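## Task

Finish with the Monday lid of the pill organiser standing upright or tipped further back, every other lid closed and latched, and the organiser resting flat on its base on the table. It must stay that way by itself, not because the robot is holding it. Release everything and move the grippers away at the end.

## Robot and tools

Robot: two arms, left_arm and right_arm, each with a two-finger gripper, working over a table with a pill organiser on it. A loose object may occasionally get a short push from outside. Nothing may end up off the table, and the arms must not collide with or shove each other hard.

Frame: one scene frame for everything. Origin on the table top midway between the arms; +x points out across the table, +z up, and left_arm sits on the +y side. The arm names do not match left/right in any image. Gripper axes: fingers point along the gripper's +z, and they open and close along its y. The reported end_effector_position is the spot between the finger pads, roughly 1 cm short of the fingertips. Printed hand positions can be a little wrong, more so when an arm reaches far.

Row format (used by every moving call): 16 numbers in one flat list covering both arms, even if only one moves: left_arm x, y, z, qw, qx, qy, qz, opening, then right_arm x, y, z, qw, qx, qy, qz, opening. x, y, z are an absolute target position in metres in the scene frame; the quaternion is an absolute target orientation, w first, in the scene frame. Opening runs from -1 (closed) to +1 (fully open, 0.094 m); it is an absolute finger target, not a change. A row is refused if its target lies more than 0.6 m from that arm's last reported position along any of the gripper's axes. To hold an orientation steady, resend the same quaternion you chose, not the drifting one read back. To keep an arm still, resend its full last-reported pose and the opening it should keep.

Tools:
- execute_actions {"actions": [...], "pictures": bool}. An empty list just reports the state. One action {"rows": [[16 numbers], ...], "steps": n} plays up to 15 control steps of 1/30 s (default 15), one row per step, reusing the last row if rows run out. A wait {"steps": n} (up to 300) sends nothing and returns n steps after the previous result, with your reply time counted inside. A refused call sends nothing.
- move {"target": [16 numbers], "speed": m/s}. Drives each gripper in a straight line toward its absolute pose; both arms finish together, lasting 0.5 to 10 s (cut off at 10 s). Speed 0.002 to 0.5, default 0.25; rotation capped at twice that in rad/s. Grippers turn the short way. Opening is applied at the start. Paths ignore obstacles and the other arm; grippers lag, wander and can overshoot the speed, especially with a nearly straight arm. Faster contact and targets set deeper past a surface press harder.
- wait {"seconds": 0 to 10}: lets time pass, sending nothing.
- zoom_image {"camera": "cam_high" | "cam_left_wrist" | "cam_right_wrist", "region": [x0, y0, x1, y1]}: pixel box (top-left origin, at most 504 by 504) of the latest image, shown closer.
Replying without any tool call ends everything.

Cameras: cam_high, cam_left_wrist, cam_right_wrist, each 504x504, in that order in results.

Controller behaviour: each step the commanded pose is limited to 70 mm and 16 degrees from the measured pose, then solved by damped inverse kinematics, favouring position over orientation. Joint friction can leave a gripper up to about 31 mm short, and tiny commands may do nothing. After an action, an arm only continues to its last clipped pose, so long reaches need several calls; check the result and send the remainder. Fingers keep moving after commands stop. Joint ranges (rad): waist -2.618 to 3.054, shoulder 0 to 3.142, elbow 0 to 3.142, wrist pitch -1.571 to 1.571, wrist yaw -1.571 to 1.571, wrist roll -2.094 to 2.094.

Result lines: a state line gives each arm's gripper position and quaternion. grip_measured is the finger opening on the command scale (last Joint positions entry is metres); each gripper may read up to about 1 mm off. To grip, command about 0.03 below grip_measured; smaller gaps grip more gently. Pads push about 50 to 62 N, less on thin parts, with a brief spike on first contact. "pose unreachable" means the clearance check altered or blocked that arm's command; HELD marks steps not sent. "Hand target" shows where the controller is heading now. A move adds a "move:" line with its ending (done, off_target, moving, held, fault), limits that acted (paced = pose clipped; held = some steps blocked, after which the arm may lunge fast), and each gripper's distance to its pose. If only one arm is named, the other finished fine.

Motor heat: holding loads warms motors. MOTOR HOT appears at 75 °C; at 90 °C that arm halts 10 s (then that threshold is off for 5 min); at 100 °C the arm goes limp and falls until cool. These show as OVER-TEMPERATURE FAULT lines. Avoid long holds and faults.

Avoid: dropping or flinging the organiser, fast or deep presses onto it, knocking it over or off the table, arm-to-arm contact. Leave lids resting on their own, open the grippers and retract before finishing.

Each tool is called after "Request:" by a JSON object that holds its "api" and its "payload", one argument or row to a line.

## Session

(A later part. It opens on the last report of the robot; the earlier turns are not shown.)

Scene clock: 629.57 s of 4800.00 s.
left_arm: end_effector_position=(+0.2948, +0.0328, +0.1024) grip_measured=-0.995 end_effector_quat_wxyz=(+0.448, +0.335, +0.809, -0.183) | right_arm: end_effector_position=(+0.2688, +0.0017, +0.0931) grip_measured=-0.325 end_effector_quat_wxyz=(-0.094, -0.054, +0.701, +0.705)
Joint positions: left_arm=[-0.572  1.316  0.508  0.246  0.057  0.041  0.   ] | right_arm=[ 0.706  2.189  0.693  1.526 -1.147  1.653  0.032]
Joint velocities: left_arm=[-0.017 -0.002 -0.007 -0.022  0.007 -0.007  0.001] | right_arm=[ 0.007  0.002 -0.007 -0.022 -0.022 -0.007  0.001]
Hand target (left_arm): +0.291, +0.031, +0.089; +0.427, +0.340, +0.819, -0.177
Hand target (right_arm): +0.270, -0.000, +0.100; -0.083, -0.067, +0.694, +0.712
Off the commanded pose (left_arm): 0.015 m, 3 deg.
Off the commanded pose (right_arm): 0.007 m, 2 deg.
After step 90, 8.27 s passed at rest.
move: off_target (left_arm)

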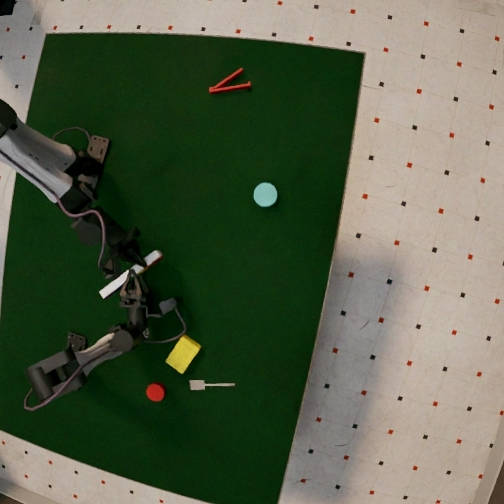

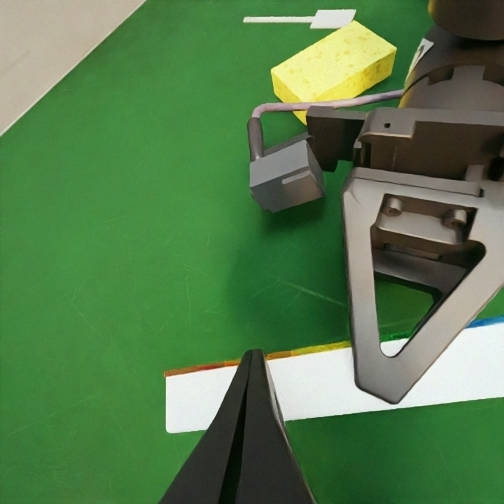

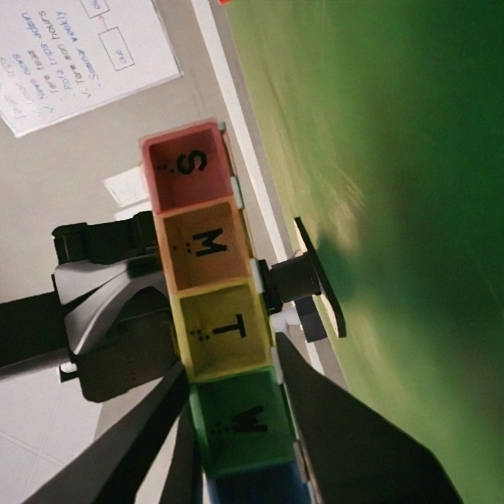

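Request:
{"api": "move", "payload": {
  "target": [0.302,0.020,0.088,0.427,0.340,0.820,-0.177,-1, 0.27,0.0,0.10,-0.083,-0.067,0.694,0.713,-0.4],
  "speed": 0.03
}}

Request:
{"api": "zoom_image", "payload": {
  "camera": "cam_left_wrist",
  "region": [150,200,390,400]
}}

Request:
{"api": "zoom_image", "payload": {
  "camera": "cam_right_wrist",
  "region": [40,140,280,380]
}}

Scene clock: 638.13 s of 4800.00 s.
left_arm: end_effector_position=(+0.3052, +0.0277, +0.0995) grip_measured=-0.995 end_effector_quat_wxyz=(+0.444, +0.331, +0.814, -0.174) | right_arm: end_effector_position=(+0.2775, -0.0013, +0.0909) grip_measured=-0.325 end_effector_quat_wxyz=(-0.087, -0.037, +0.704, +0.704)
Joint positions: left_arm=[-0.572  1.374  0.551  0.247  0.04   0.039  0.   ] | right_arm=[ 0.69   2.189  0.693  1.51  -1.13   1.654  0.032]
Joint velocities: left_arm=[-0.012 -0.012 -0.012  0.007 -0.081  0.051 -0.001] | right_arm=[-0.007  0.007  0.012 -0.007  0.007 -0.037 -0.001]
Hand target (left_arm): +0.301, +0.021, +0.089; +0.427, +0.340, +0.819, -0.177
Hand target (right_arm): +0.270, -0.000, +0.100; -0.083, -0.067, +0.694, +0.712
Off the commanded pose (left_arm): 0.014 m, 2 deg.
Off the commanded pose (right_arm): 0.012 m, 4 deg.
After step 90, 4.50 s passed at rest.
move: off_target (left_arm, right_arm)

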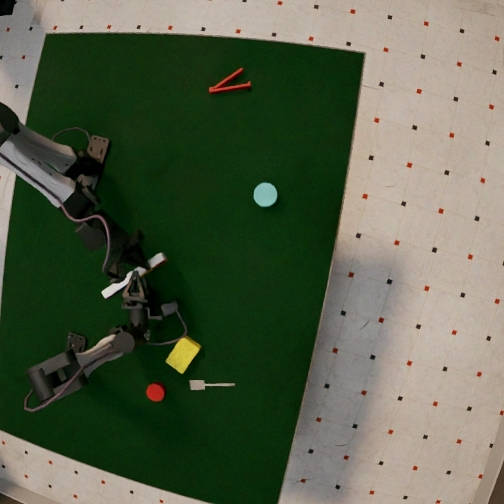

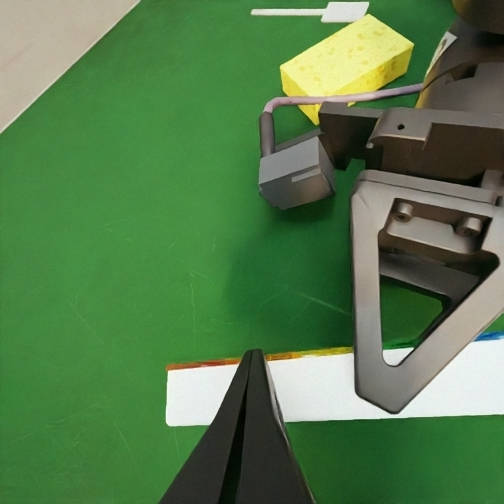

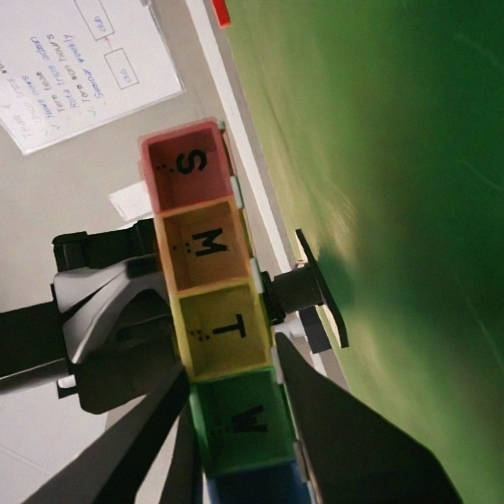

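Region (150, 200, 390, 400) of cam_left_wrist's 504x504 image, scaled by 2.100, with more detail than that image has.

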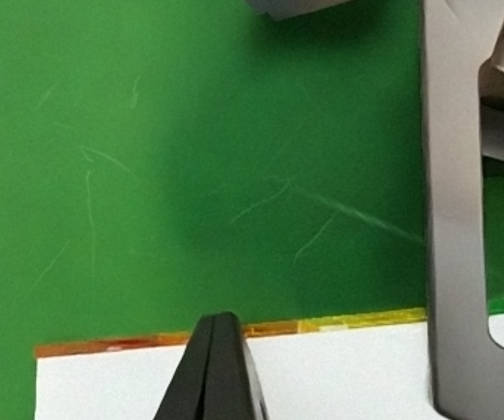

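Region (40, 140, 280, 380) of cam_right_wrist's 504x504 image, scaled by 2.100, with more detail than that image has.

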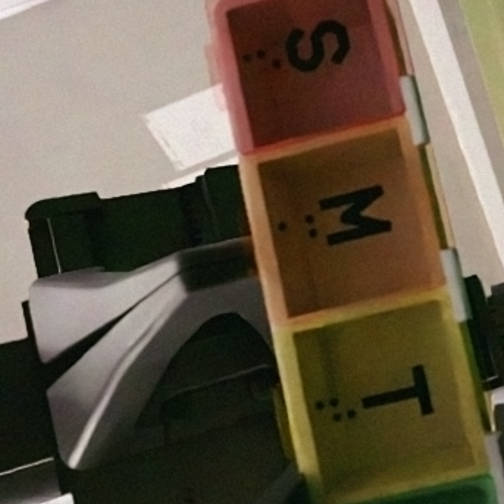

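Request:
{"api": "move", "payload": {
  "target": [0.310,0.012,0.088,0.427,0.340,0.820,-0.177,-1, 0.262,0.008,0.102,-0.083,-0.067,0.694,0.713,-0.4],
  "speed": 0.04
}}

Request:
{"api": "zoom_image", "payload": {
  "camera": "cam_right_wrist",
  "region": [40,140,280,380]
}}

Scene clock: 646.47 s of 4800.00 s.
left_arm: end_effector_position=(+0.3153, +0.0265, +0.0967) grip_measured=-0.995 end_effector_quat_wxyz=(+0.444, +0.325, +0.819, -0.159) | right_arm: end_effector_position=(+0.2861, +0.0006, +0.0887) grip_measured=-0.325 end_effector_quat_wxyz=(-0.074, -0.013, +0.707, +0.703)
Joint positions: left_arm=[-0.572  1.419  0.584  0.247  0.007  0.039  0.   ] | right_arm=[ 0.692  2.189  0.693  1.495 -1.075  1.656  0.032]
Joint velocities: left_arm=[-0.007  0.002  0.012 -0.022  0.022 -0.037 -0.001] | right_arm=[-0.012  0.012  0.002 -0.022 -0.007  0.007  0.   ]
Hand target (left_arm): +0.309, +0.013, +0.089; +0.427, +0.340, +0.819, -0.176
Hand target (right_arm): +0.262, +0.007, +0.101; -0.083, -0.067, +0.694, +0.712
Off the commanded pose (left_arm): 0.018 m, 3 deg.
Off the commanded pose (right_arm): 0.028 m, 7 deg.
After step 90, 4.27 s passed at rest.
move: off_target (left_arm, right_arm)

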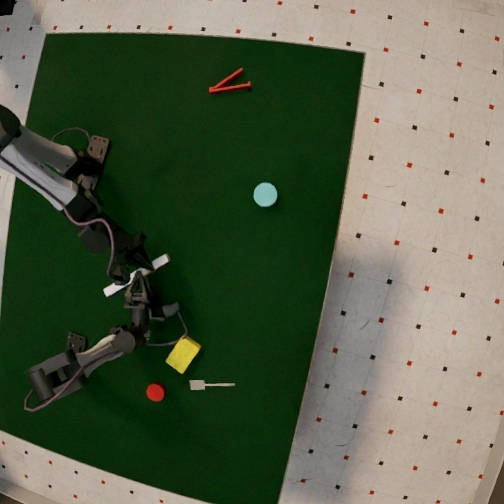

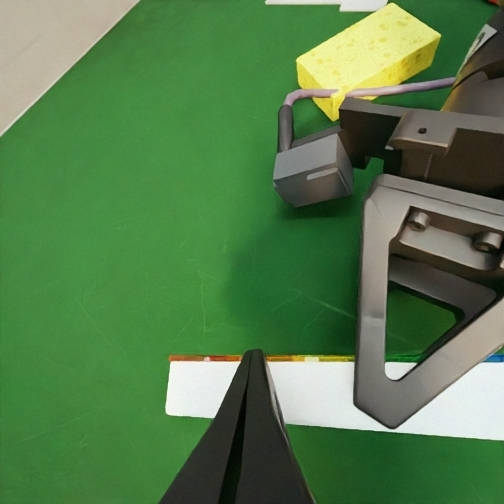

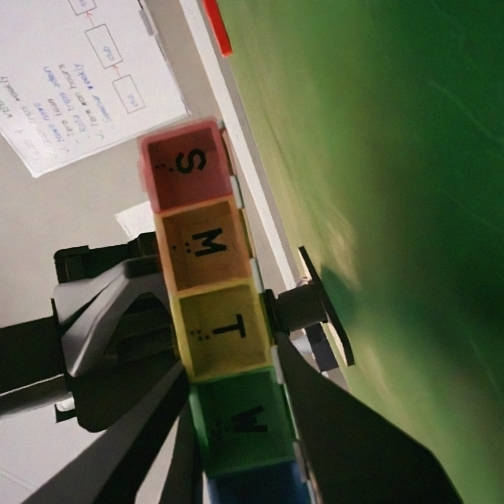

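Region (40, 140, 280, 380) of cam_right_wrist's 504x504 image, scaled by 2.100, with more detail than that image has.

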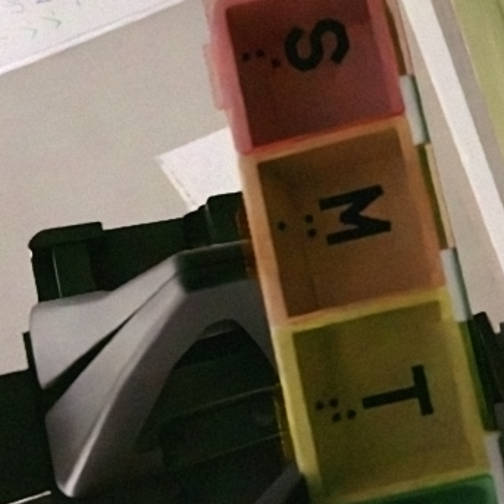

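Request:
{"api": "move", "payload": {
  "target": [0.262,0.07,0.14,0.427,0.340,0.820,-0.177,-1, 0.27,0.0,0.10,-0.083,-0.067,0.694,0.713,-0.4],
  "speed": 0.08
}}

Request:
{"api": "move", "payload": {
  "target": [0.23,0.13,0.15,0.427,0.340,0.820,-0.177,-1, 0.285,0.008,0.10,0.139,-0.271,0.878,0.370,-0.4],
  "speed": 0.12
}}

Request:
{"api": "move", "payload": {
  "target": [0.23,0.13,0.15,0.427,0.340,0.820,-0.177,-1, 0.298,0.015,0.06,0.262,-0.367,0.886,0.108,-0.4],
  "speed": 0.1
}}

Request:
{"api": "move", "payload": {
  "target": [0.23,0.13,0.15,0.427,0.340,0.820,-0.177,-1, 0.298,0.015,0.018,0.262,-0.367,0.886,0.108,-0.4],
  "speed": 0.04
}}

Scene clock: 699.30 s of 4800.00 s.
left_arm: end_effector_position=(+0.2671, +0.0619, +0.1462) grip_measured=-0.995 end_effector_quat_wxyz=(+0.437, +0.338, +0.814, -0.181) | right_arm: end_effector_position=(+0.2745, -0.0019, +0.0944) grip_measured=-0.325 end_effector_quat_wxyz=(-0.086, -0.051, +0.699, +0.708)
Joint positions: left_arm=[-0.548  1.03   0.56  -0.119  0.082  0.055  0.   ] | right_arm=[ 0.69   2.19   0.693  1.536 -1.147  1.656  0.032]
Joint velocities: left_arm=[-0.012 -0.002 -0.002 -0.037  0.022 -0.037 -0.   ] | right_arm=[ 0.022  0.007 -0.007 -0.095 -0.095  0.007  0.   ]
Hand target (left_arm): +0.262, +0.069, +0.139; +0.427, +0.339, +0.819, -0.177
Hand target (right_arm): +0.270, +0.000, +0.100; -0.083, -0.067, +0.694, +0.712
Off the commanded pose (left_arm): 0.011 m, 1 deg.
Off the commanded pose (right_arm): 0.007 m, 2 deg.
After step 90, 48.20 s passed at rest.
move: off_target (left_arm)

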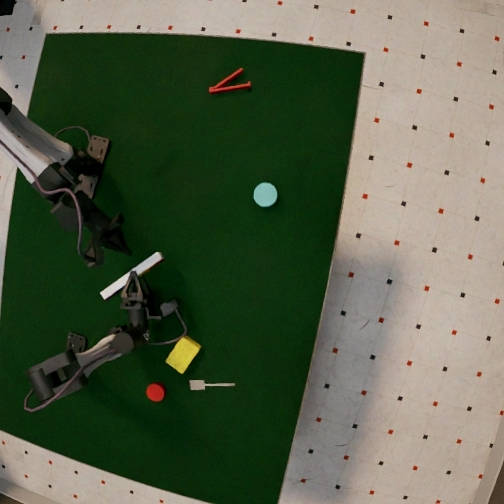

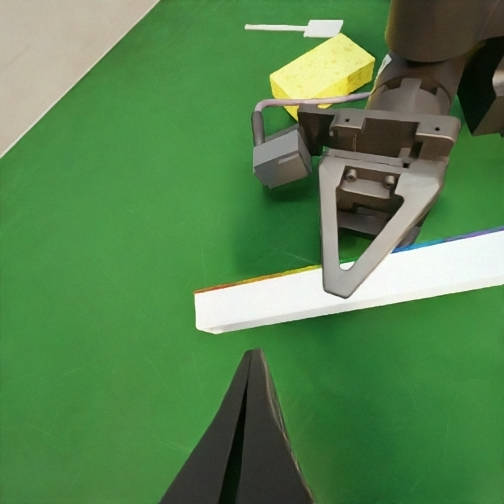

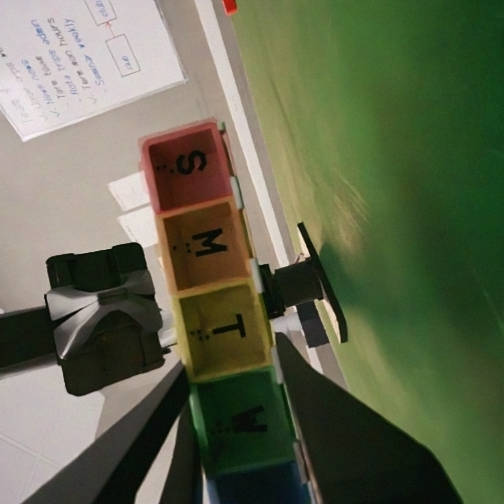

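Scene clock: 703.97 s of 4800.00 s.
left_arm: end_effector_position=(+0.2358, +0.1231, +0.1584) grip_measured=-0.995 end_effector_quat_wxyz=(+0.436, +0.338, +0.814, -0.180) | right_arm: end_effector_position=(+0.2850, +0.0045, +0.0879) grip_measured=-0.324 end_effector_quat_wxyz=(+0.127, -0.259, +0.885, +0.366)
Joint positions: left_arm=[-0.338  0.702  0.51  -0.418  0.254  0.176  0.   ] | right_arm=[ 0.867  1.738  1.061 -0.241 -0.496  0.395  0.032]
Joint velocities: left_arm=[-0.007 -0.002  0.002 -0.051  0.037 -0.198 -0.   ] | right_arm=[-0.017 -0.022 -0.002 -0.022 -0.007 -0.081 -0.   ]
Hand target (left_arm): +0.230, +0.128, +0.149; +0.427, +0.339, +0.819, -0.179
Hand target (right_arm): +0.287, +0.010, +0.102; +0.142, -0.269, +0.878, +0.371
Off the commanded pose (left_arm): 0.012 m, 1 deg.
Off the commanded pose (right_arm): 0.013 m, 2 deg.
move: off_target (left_arm, right_arm)

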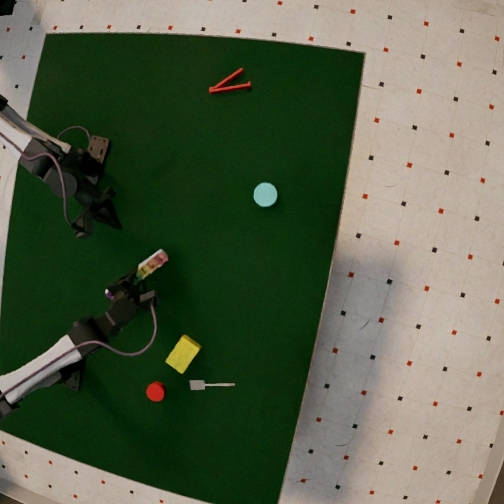

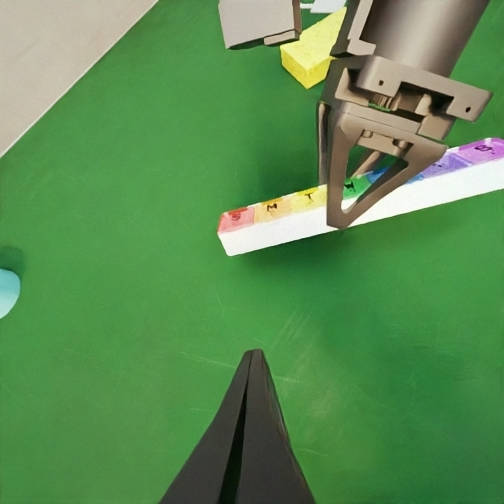

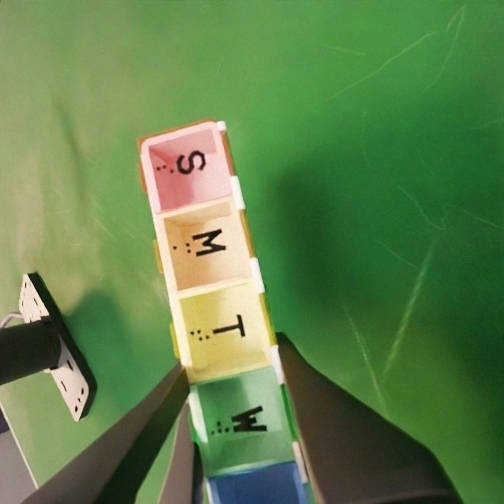

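Scene clock: 707.47 s of 4800.00 s.
left_arm: end_effector_position=(+0.2357, +0.1248, +0.1571) grip_measured=-0.995 end_effector_quat_wxyz=(+0.434, +0.339, +0.815, -0.178) | right_arm: end_effector_position=(+0.2960, +0.0111, +0.0560) grip_measured=-0.324 end_effector_quat_wxyz=(+0.257, -0.359, +0.890, +0.116)
Joint positions: left_arm=[-0.329  0.702  0.51  -0.425  0.26   0.185  0.   ] | right_arm=[ 1.085  1.833  1.162 -0.338  0.111  0.213  0.032]
Joint velocities: left_arm=[ 0.012  0.002  0.002 -0.007  0.022 -0.081  0.001] | right_arm=[ 0.012 -0.002  0.002 -0.007  0.051 -0.037  0.001]
Hand target (left_arm): +0.230, +0.129, +0.150; +0.427, +0.339, +0.819, -0.177
Hand target (right_arm): +0.297, +0.016, +0.061; +0.264, -0.365, +0.886, +0.113
Off the commanded pose (left_arm): 0.011 m, 1 deg.
Off the commanded pose (right_arm): 0.006 m, 1 deg.
move: off_target (left_arm)

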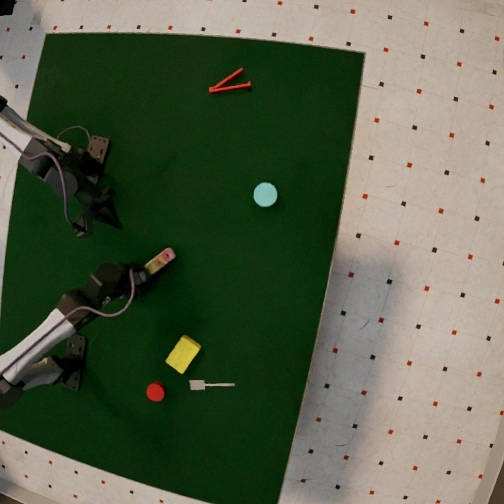

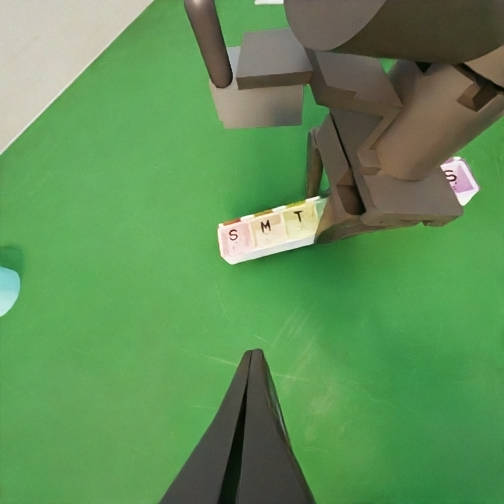

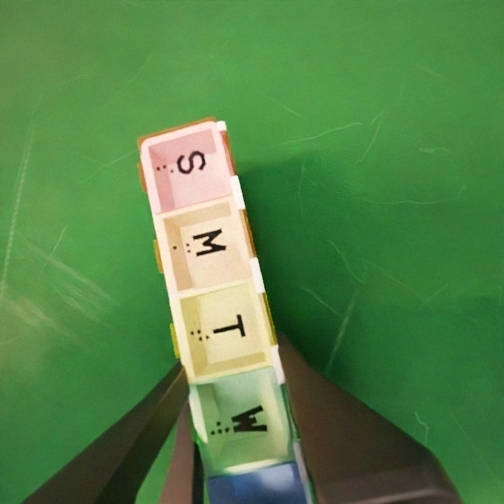

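Scene clock: 708.73 s of 4800.00 s.
left_arm: end_effector_position=(+0.2357, +0.1248, +0.1571) grip_measured=-0.995 end_effector_quat_wxyz=(+0.434, +0.340, +0.815, -0.178) | right_arm: end_effector_position=(+0.3027, +0.0191, +0.0285) grip_measured=-0.324 end_effector_quat_wxyz=(+0.268, -0.358, +0.887, +0.118)
Joint positions: left_arm=[-0.329  0.702  0.51  -0.425  0.26   0.185  0.   ] | right_arm=[ 1.085  1.909  1.127 -0.207  0.119  0.208  0.032]
Joint velocities: left_arm=[-0.007 -0.007  0.012  0.066 -0.022 -0.007 -0.   ] | right_arm=[-0.007 -0.007 -0.007  0.051  0.007 -0.037 -0.001]
Hand target (left_arm): +0.230, +0.129, +0.150; +0.427, +0.340, +0.819, -0.177
Hand target (right_arm): +0.298, +0.016, +0.018; +0.262, -0.367, +0.886, +0.108
Off the commanded pose (left_arm): 0.010 m, 1 deg.
Off the commanded pose (right_arm): 0.012 m, 2 deg.
move: off_target (right_arm)

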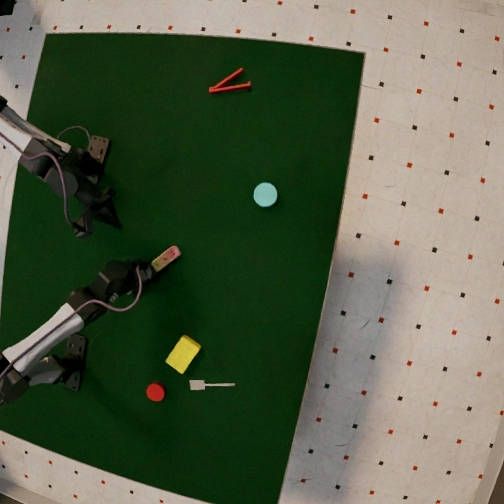

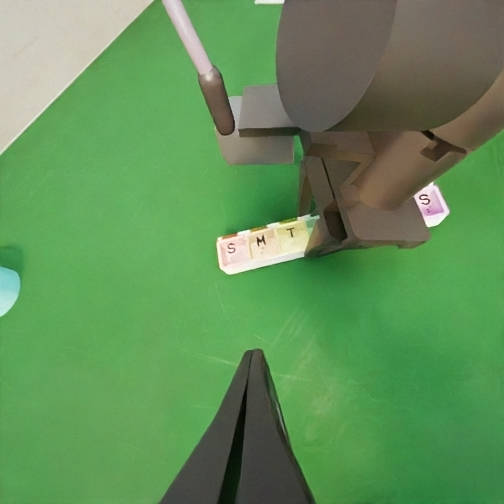

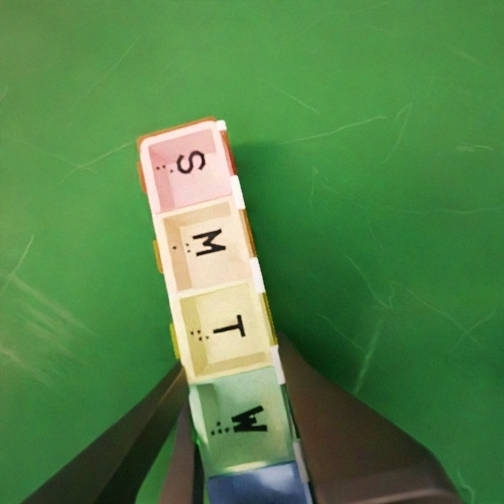

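Request:
{"api": "move", "payload": {
  "target": [0.295,0.091,0.045,0.162,-0.347,0.837,-0.391,-1, 0.298,0.015,0.010,0.262,-0.367,0.886,0.108,-0.4],
  "speed": 0.15
}}

Request:
{"api": "move", "payload": {
  "target": [0.306,0.080,0.014,0.162,-0.347,0.837,-0.391,-1, 0.298,0.015,0.010,0.262,-0.367,0.886,0.108,-0.4],
  "speed": 0.04
}}

Request:
{"api": "zoom_image", "payload": {
  "camera": "cam_left_wrist",
  "region": [100,180,400,480]
}}

Scene clock: 730.53 s of 4800.00 s.
left_arm: end_effector_position=(+0.2998, +0.0915, +0.0600) grip_measured=-0.995 end_effector_quat_wxyz=(+0.176, -0.341, +0.832, -0.399) | right_arm: end_effector_position=(+0.3052, +0.0230, +0.0265) grip_measured=-0.324 end_effector_quat_wxyz=(+0.276, -0.357, +0.884, +0.123)
Joint positions: left_arm=[-0.355  1.317  0.411  0.221  0.211 -1.374  0.   ] | right_arm=[ 1.085  1.919  1.12  -0.167  0.12   0.208  0.032]
Joint velocities: left_arm=[ 0.007 -0.002 -0.007 -0.095  0.051 -0.037  0.   ] | right_arm=[-0.012 -0.027 -0.012 -0.051 -0.022 -0.095 -0.001]
Hand target (left_arm): +0.294, +0.092, +0.047; +0.162, -0.347, +0.837, -0.391
Hand target (right_arm): +0.298, +0.015, +0.010; +0.262, -0.367, +0.886, +0.108
Off the commanded pose (left_arm): 0.016 m, 2 deg.
Off the commanded pose (right_arm): 0.020 m, 3 deg.
After step 90, 13.07 s passed at rest.
move: off_target (left_arm, right_arm)

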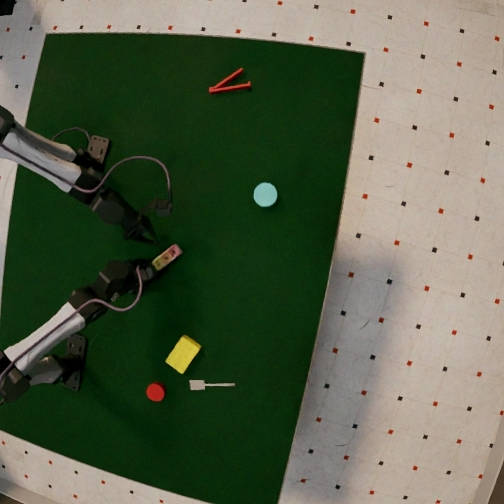

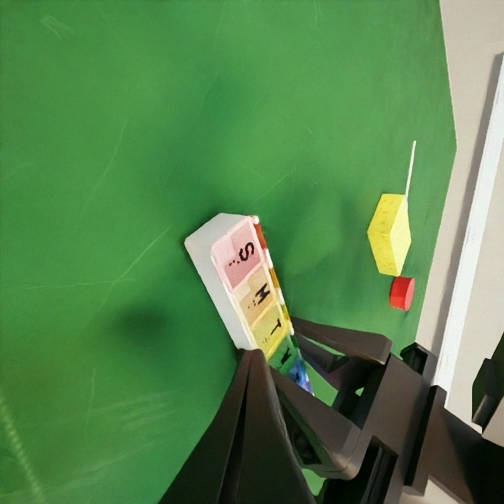

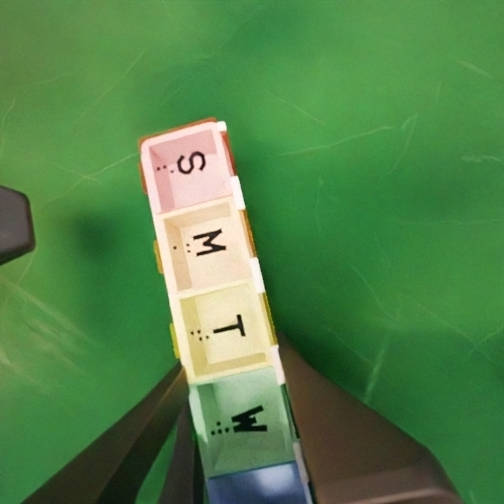

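Scene clock: 732.23 s of 4800.00 s.
left_arm: end_effector_position=(+0.3150, +0.0783, +0.0306) grip_measured=-0.995 end_effector_quat_wxyz=(+0.174, -0.341, +0.830, -0.405) | right_arm: end_effector_position=(+0.3052, +0.0230, +0.0265) grip_measured=-0.324 end_effector_quat_wxyz=(+0.276, -0.357, +0.884, +0.123)
Joint positions: left_arm=[-0.367  1.537  0.411  0.451  0.211 -1.39   0.   ] | right_arm=[ 1.085  1.919  1.12  -0.167  0.12   0.208  0.032]
Joint velocities: left_arm=[-0.002  0.002 -0.012  0.037  0.022  0.081 -0.   ] | right_arm=[-0.022 -0.007  0.002 -0.081  0.022  0.007 -0.   ]
Hand target (left_arm): +0.306, +0.081, +0.015; +0.162, -0.347, +0.837, -0.391
Hand target (right_arm): +0.298, +0.015, +0.010; +0.262, -0.367, +0.886, +0.108
Off the commanded pose (left_arm): 0.019 m, 2 deg.
Off the commanded pose (right_arm): 0.020 m, 3 deg.
move: off_target (left_arm, right_arm)

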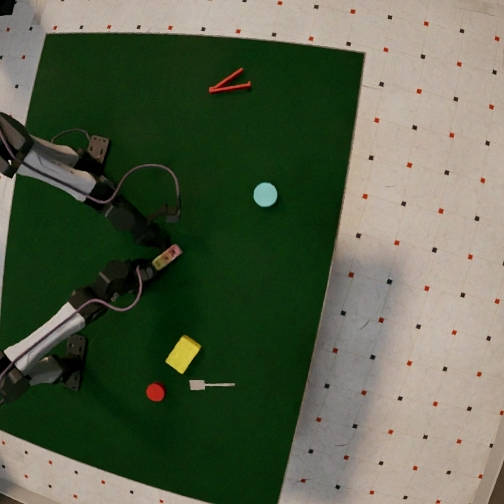

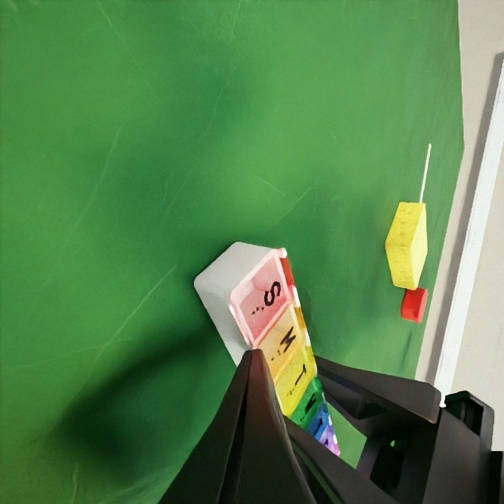

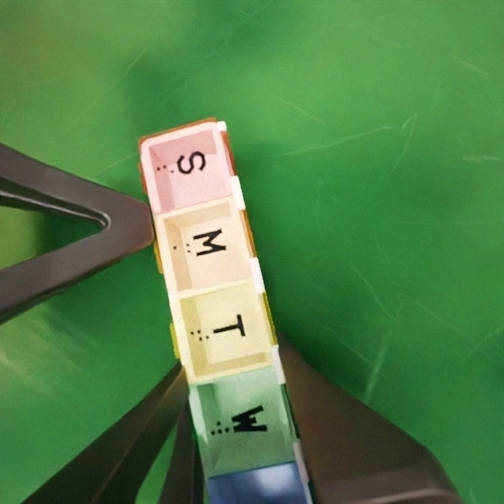

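Region (100, 180, 400, 480) of cam_left_wrist's 504x504 image, scaled by 1.680, with more detail than that image has.

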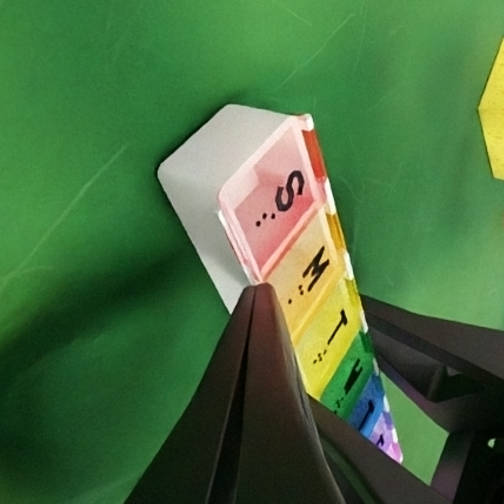

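Request:
{"api": "move", "payload": {
  "target": [0.293,0.083,0.010,0.162,-0.347,0.837,-0.391,-1, 0.298,0.015,0.010,0.262,-0.367,0.886,0.108,-0.4],
  "speed": 0.03
}}

Request:
{"api": "zoom_image", "payload": {
  "camera": "cam_left_wrist",
  "region": [100,180,400,480]
}}

Scene clock: 741.17 s of 4800.00 s.
left_arm: end_effector_position=(+0.2999, +0.0817, +0.0177) grip_measured=-0.995 end_effector_quat_wxyz=(+0.167, -0.344, +0.834, -0.397) | right_arm: end_effector_position=(+0.3052, +0.0230, +0.0265) grip_measured=-0.324 end_effector_quat_wxyz=(+0.276, -0.357, +0.884, +0.123)
Joint positions: left_arm=[-0.387  1.537  0.354  0.487  0.197 -1.402  0.   ] | right_arm=[ 1.085  1.919  1.12  -0.167  0.12   0.208  0.032]
Joint velocities: left_arm=[ 0.007 -0.007  0.012  0.066 -0.051  0.051 -0.001] | right_arm=[-0.012  0.012 -0.012 -0.051 -0.051 -0.007  0.001]
Hand target (left_arm): +0.293, +0.083, +0.010; +0.162, -0.347, +0.837, -0.391
Hand target (right_arm): +0.298, +0.015, +0.010; +0.262, -0.367, +0.886, +0.108
Off the commanded pose (left_arm): 0.010 m, 1 deg.
Off the commanded pose (right_arm): 0.020 m, 3 deg.
After step 90, 4.67 s passed at rest.
move: off_target (right_arm)

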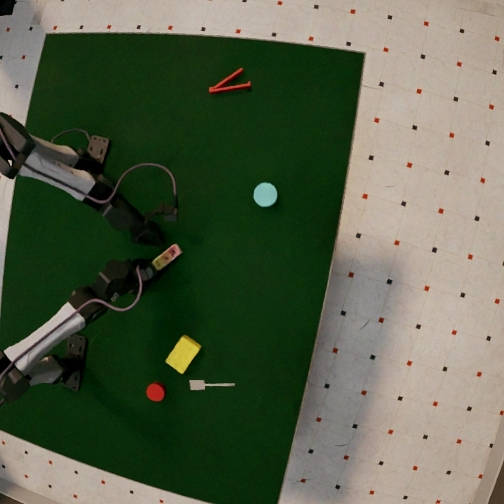

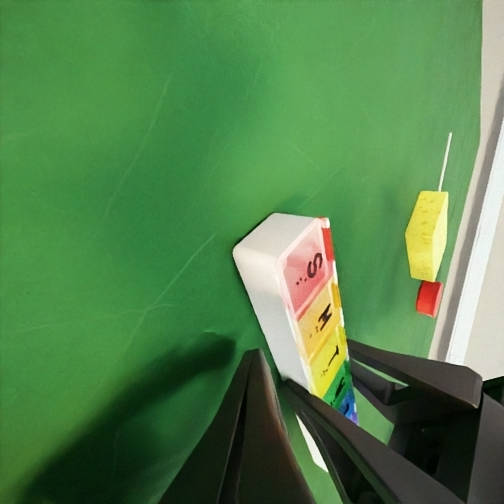

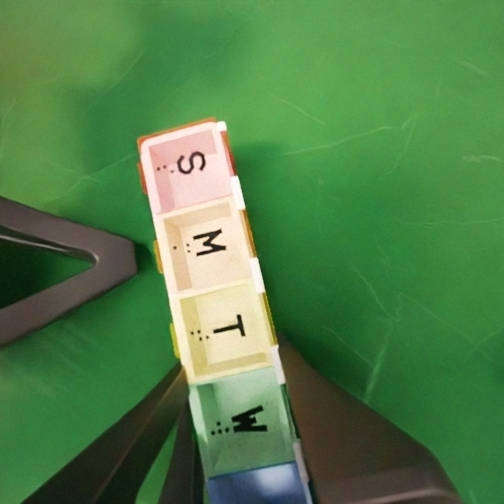

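Region (100, 180, 400, 480) of cam_left_wrist's 504x504 image, scaled by 1.680, with more detail than that image has.

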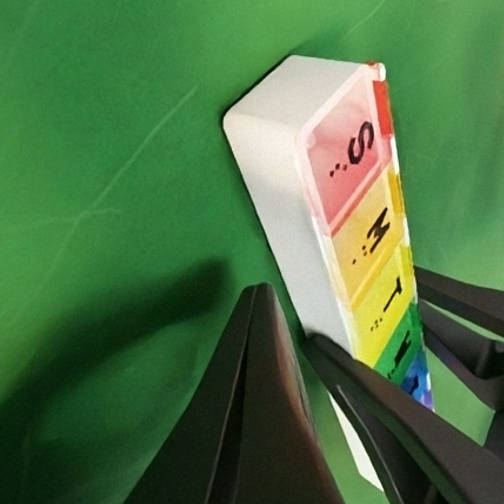

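Request:
{"api": "move", "payload": {
  "target": [0.303,0.073,0.011,0.162,-0.347,0.837,-0.391,-1, 0.298,0.015,0.010,0.262,-0.367,0.886,0.108,-0.4],
  "speed": 0.03
}}

Request:
{"api": "zoom_image", "payload": {
  "camera": "cam_right_wrist",
  "region": [40,140,280,380]
}}

Scene clock: 749.50 s of 4800.00 s.
left_arm: end_effector_position=(+0.3007, +0.0773, +0.0143) grip_measured=-0.995 end_effector_quat_wxyz=(+0.164, -0.346, +0.836, -0.394) | right_arm: end_effector_position=(+0.3052, +0.0230, +0.0265) grip_measured=-0.324 end_effector_quat_wxyz=(+0.276, -0.357, +0.884, +0.123)
Joint positions: left_arm=[-0.402  1.564  0.368  0.491  0.186 -1.413  0.   ] | right_arm=[ 1.085  1.919  1.12  -0.167  0.12   0.208  0.032]
Joint velocities: left_arm=[ 0.002 -0.022 -0.002  0.007  0.037 -0.007 -0.001] | right_arm=[ 0.002 -0.007  0.002 -0.022  0.081 -0.007  0.001]
Hand target (left_arm): +0.303, +0.073, +0.011; +0.162, -0.347, +0.837, -0.391
Hand target (right_arm): +0.298, +0.015, +0.010; +0.262, -0.367, +0.886, +0.108
Off the commanded pose (left_arm): 0.006 m, 0 deg.
Off the commanded pose (right_arm): 0.020 m, 3 deg.
After step 90, 4.33 s passed at rest.
move: off_target (right_arm)

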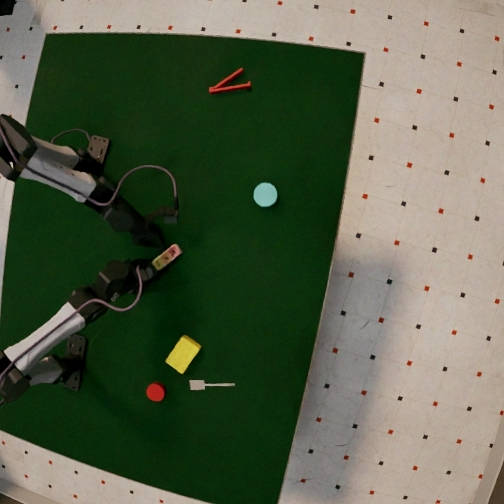

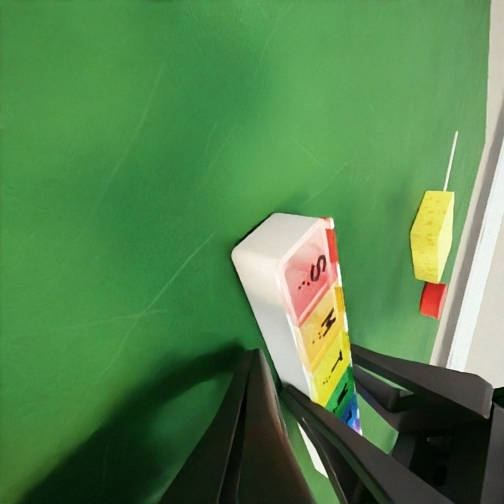

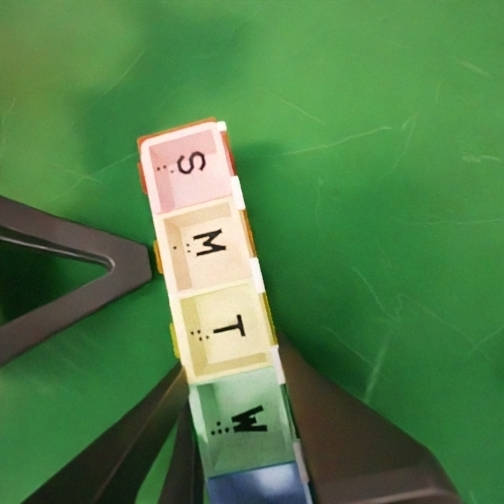

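Region (40, 140, 280, 380) of cam_right_wrist's 504x504 image, scaled by 2.100, with more detail than that image has.

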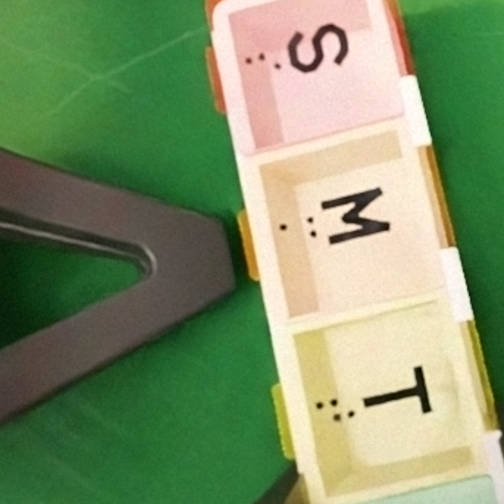

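Request:
{"api": "move", "payload": {
  "target": [0.311,0.069,0.011,0.162,-0.347,0.837,-0.391,-1, 0.298,0.015,0.010,0.262,-0.367,0.886,0.108,-0.4],
  "speed": 0.03
}}

Request:
{"api": "zoom_image", "payload": {
  "camera": "cam_right_wrist",
  "region": [40,140,280,380]
}}

Scene clock: 756.47 s of 4800.00 s.
left_arm: end_effector_position=(+0.3089, +0.0726, +0.0151) grip_measured=-0.995 end_effector_quat_wxyz=(+0.165, -0.346, +0.835, -0.395) | right_arm: end_effector_position=(+0.3053, +0.0230, +0.0266) grip_measured=-0.324 end_effector_quat_wxyz=(+0.276, -0.357, +0.884, +0.123)
Joint positions: left_arm=[-0.402  1.596  0.402  0.492  0.185 -1.413  0.   ] | right_arm=[ 1.085  1.919  1.12  -0.167  0.12   0.208  0.032]
Joint velocities: left_arm=[-0.012  0.007  0.007  0.007  0.037 -0.007  0.001] | right_arm=[ 0.007 -0.017  0.012 -0.007 -0.022 -0.022 -0.   ]
Hand target (left_arm): +0.311, +0.069, +0.011; +0.162, -0.347, +0.837, -0.391
Hand target (right_arm): +0.298, +0.015, +0.010; +0.262, -0.367, +0.886, +0.108
Off the commanded pose (left_arm): 0.006 m, 1 deg.
Off the commanded pose (right_arm): 0.020 m, 3 deg.
After step 90, 2.97 s passed at rest.
move: off_target (right_arm)

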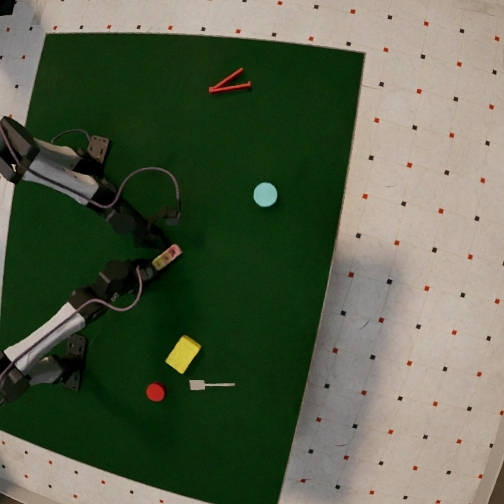

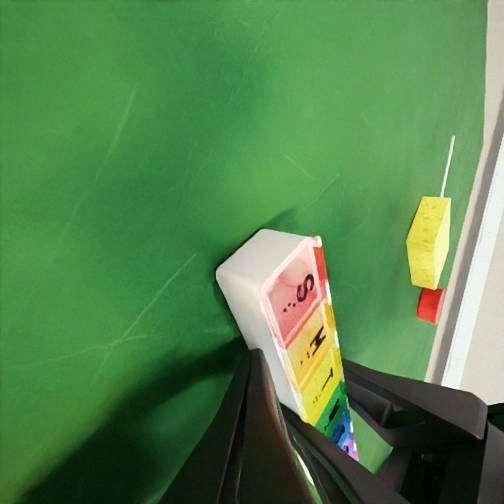

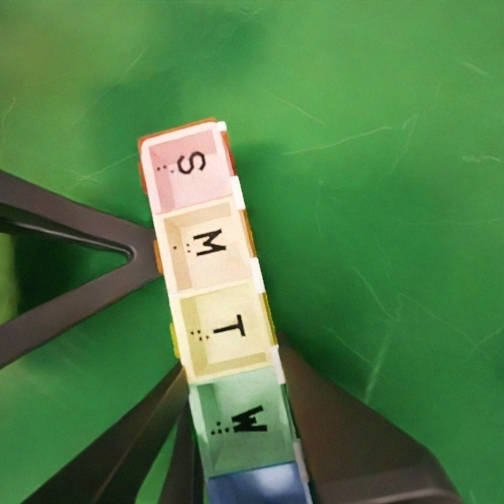

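Region (40, 140, 280, 380) of cam_right_wrist's 504x504 image, scaled by 2.100, with more detail than that image has.

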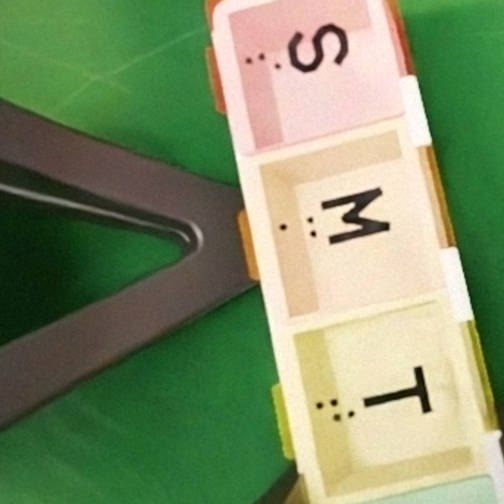

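Request:
{"api": "move", "payload": {
  "target": [0.311,0.069,0.013,0.162,-0.347,0.837,-0.391,-0.6, 0.298,0.015,0.010,0.262,-0.367,0.886,0.108,-0.4],
  "speed": 0.03
}}

Request:
{"api": "zoom_image", "payload": {
  "camera": "cam_right_wrist",
  "region": [40,140,280,380]
}}

Scene clock: 771.17 s of 4800.00 s.
left_arm: end_effector_position=(+0.3092, +0.0725, +0.0155) grip_measured=-0.604 end_effector_quat_wxyz=(+0.166, -0.346, +0.835, -0.395) | right_arm: end_effector_position=(+0.3096, +0.0199, +0.0269) grip_measured=-0.324 end_effector_quat_wxyz=(+0.281, -0.350, +0.886, +0.116)
Joint positions: left_arm=[-0.402  1.596  0.402  0.494  0.184 -1.414  0.019] | right_arm=[ 1.081  1.919  1.12  -0.167  0.139  0.211  0.032]
Joint velocities: left_arm=[-0.012  0.007  0.002 -0.022  0.022  0.007 -0.   ] | right_arm=[ 0.012 -0.022  0.007  0.066 -0.022 -0.022  0.   ]
Hand target (left_arm): +0.311, +0.069, +0.013; +0.162, -0.347, +0.837, -0.391
Hand target (right_arm): +0.298, +0.015, +0.010; +0.262, -0.367, +0.886, +0.108
Off the commanded pose (left_arm): 0.005 m, 1 deg.
Off the commanded pose (right_arm): 0.021 m, 3 deg.
After step 90, 10.70 s passed at rest.
move: off_target (right_arm)

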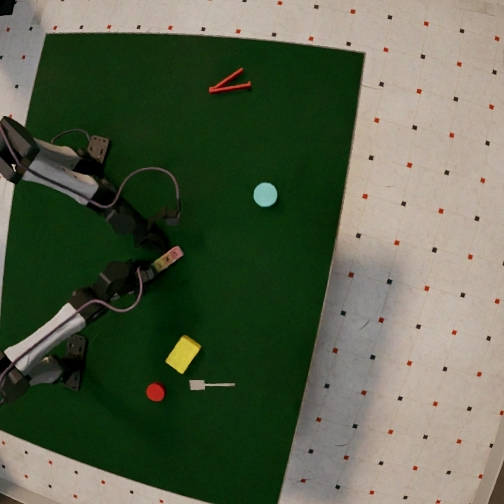

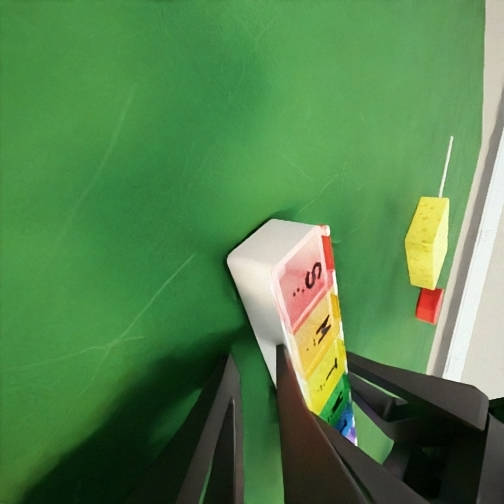

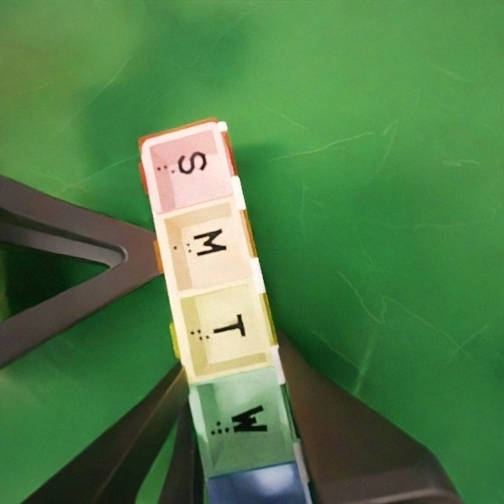

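Region (40, 140, 280, 380) of cam_right_wrist's 504x504 image, scaled by 2.100, with more detail than that image has.

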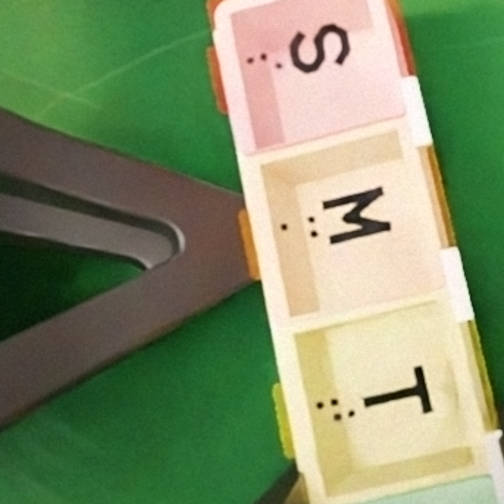

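Request:
{"api": "move", "payload": {
  "target": [0.310,0.070,0.016,0.162,-0.347,0.837,-0.391,-0.35, 0.298,0.015,0.010,0.262,-0.367,0.886,0.108,-0.4],
  "speed": 0.03
}}

Request:
{"api": "zoom_image", "payload": {
  "camera": "cam_right_wrist",
  "region": [40,140,280,380]
}}

Scene clock: 777.23 s of 4800.00 s.
left_arm: end_effector_position=(+0.3118, +0.0705, +0.0198) grip_measured=-0.353 end_effector_quat_wxyz=(+0.171, -0.343, +0.831, -0.404) | right_arm: end_effector_position=(+0.3096, +0.0203, +0.0271) grip_measured=-0.324 end_effector_quat_wxyz=(+0.282, -0.352, +0.885, +0.115)
Joint positions: left_arm=[-0.402  1.594  0.402  0.515  0.186 -1.414  0.03 ] | right_arm=[ 1.081  1.919  1.12  -0.165  0.14   0.208  0.032]
Joint velocities: left_arm=[-0.007  0.002  0.007  0.037 -0.007 -0.066 -0.001] | right_arm=[-0.002 -0.007  0.007 -0.007 -0.022 -0.037 -0.   ]
Hand target (left_arm): +0.310, +0.070, +0.016; +0.162, -0.347, +0.837, -0.391
Hand target (right_arm): +0.298, +0.015, +0.010; +0.262, -0.367, +0.886, +0.108
Off the commanded pose (left_arm): 0.004 m, 2 deg.
Off the commanded pose (right_arm): 0.021 m, 3 deg.
After step 90, 1.93 s passed at rest.
move: off_target (right_arm)

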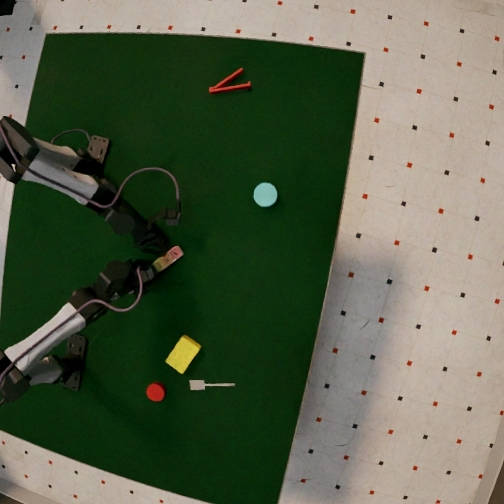

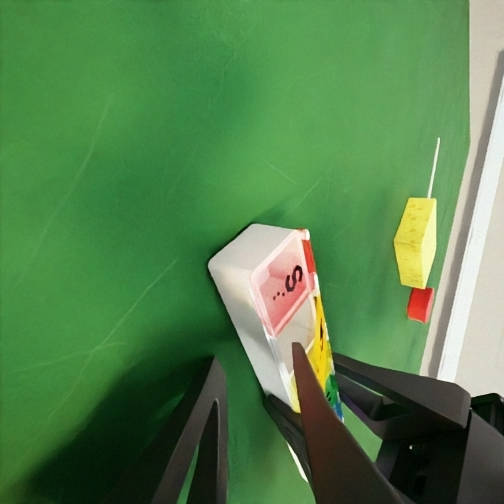

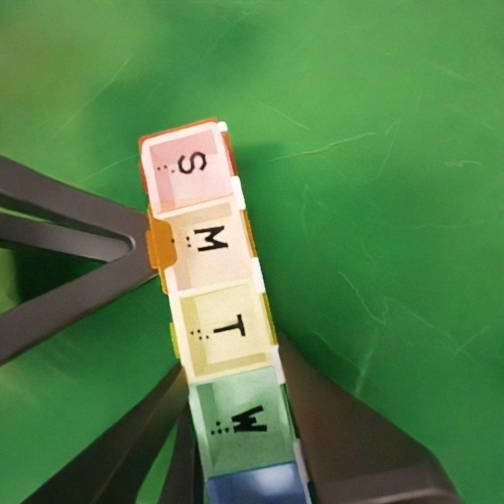

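Region (40, 140, 280, 380) of cam_right_wrist's 504x504 image, scaled by 2.100, with more detail than that image has.

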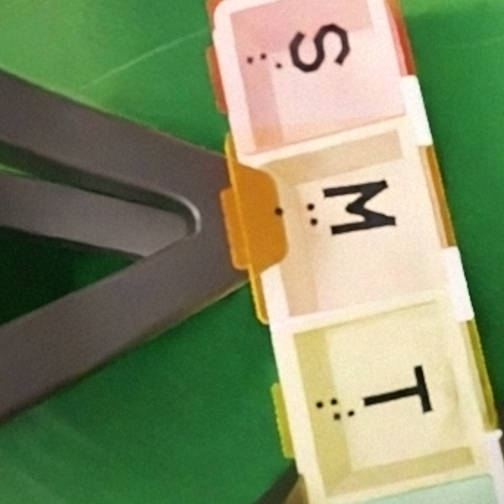

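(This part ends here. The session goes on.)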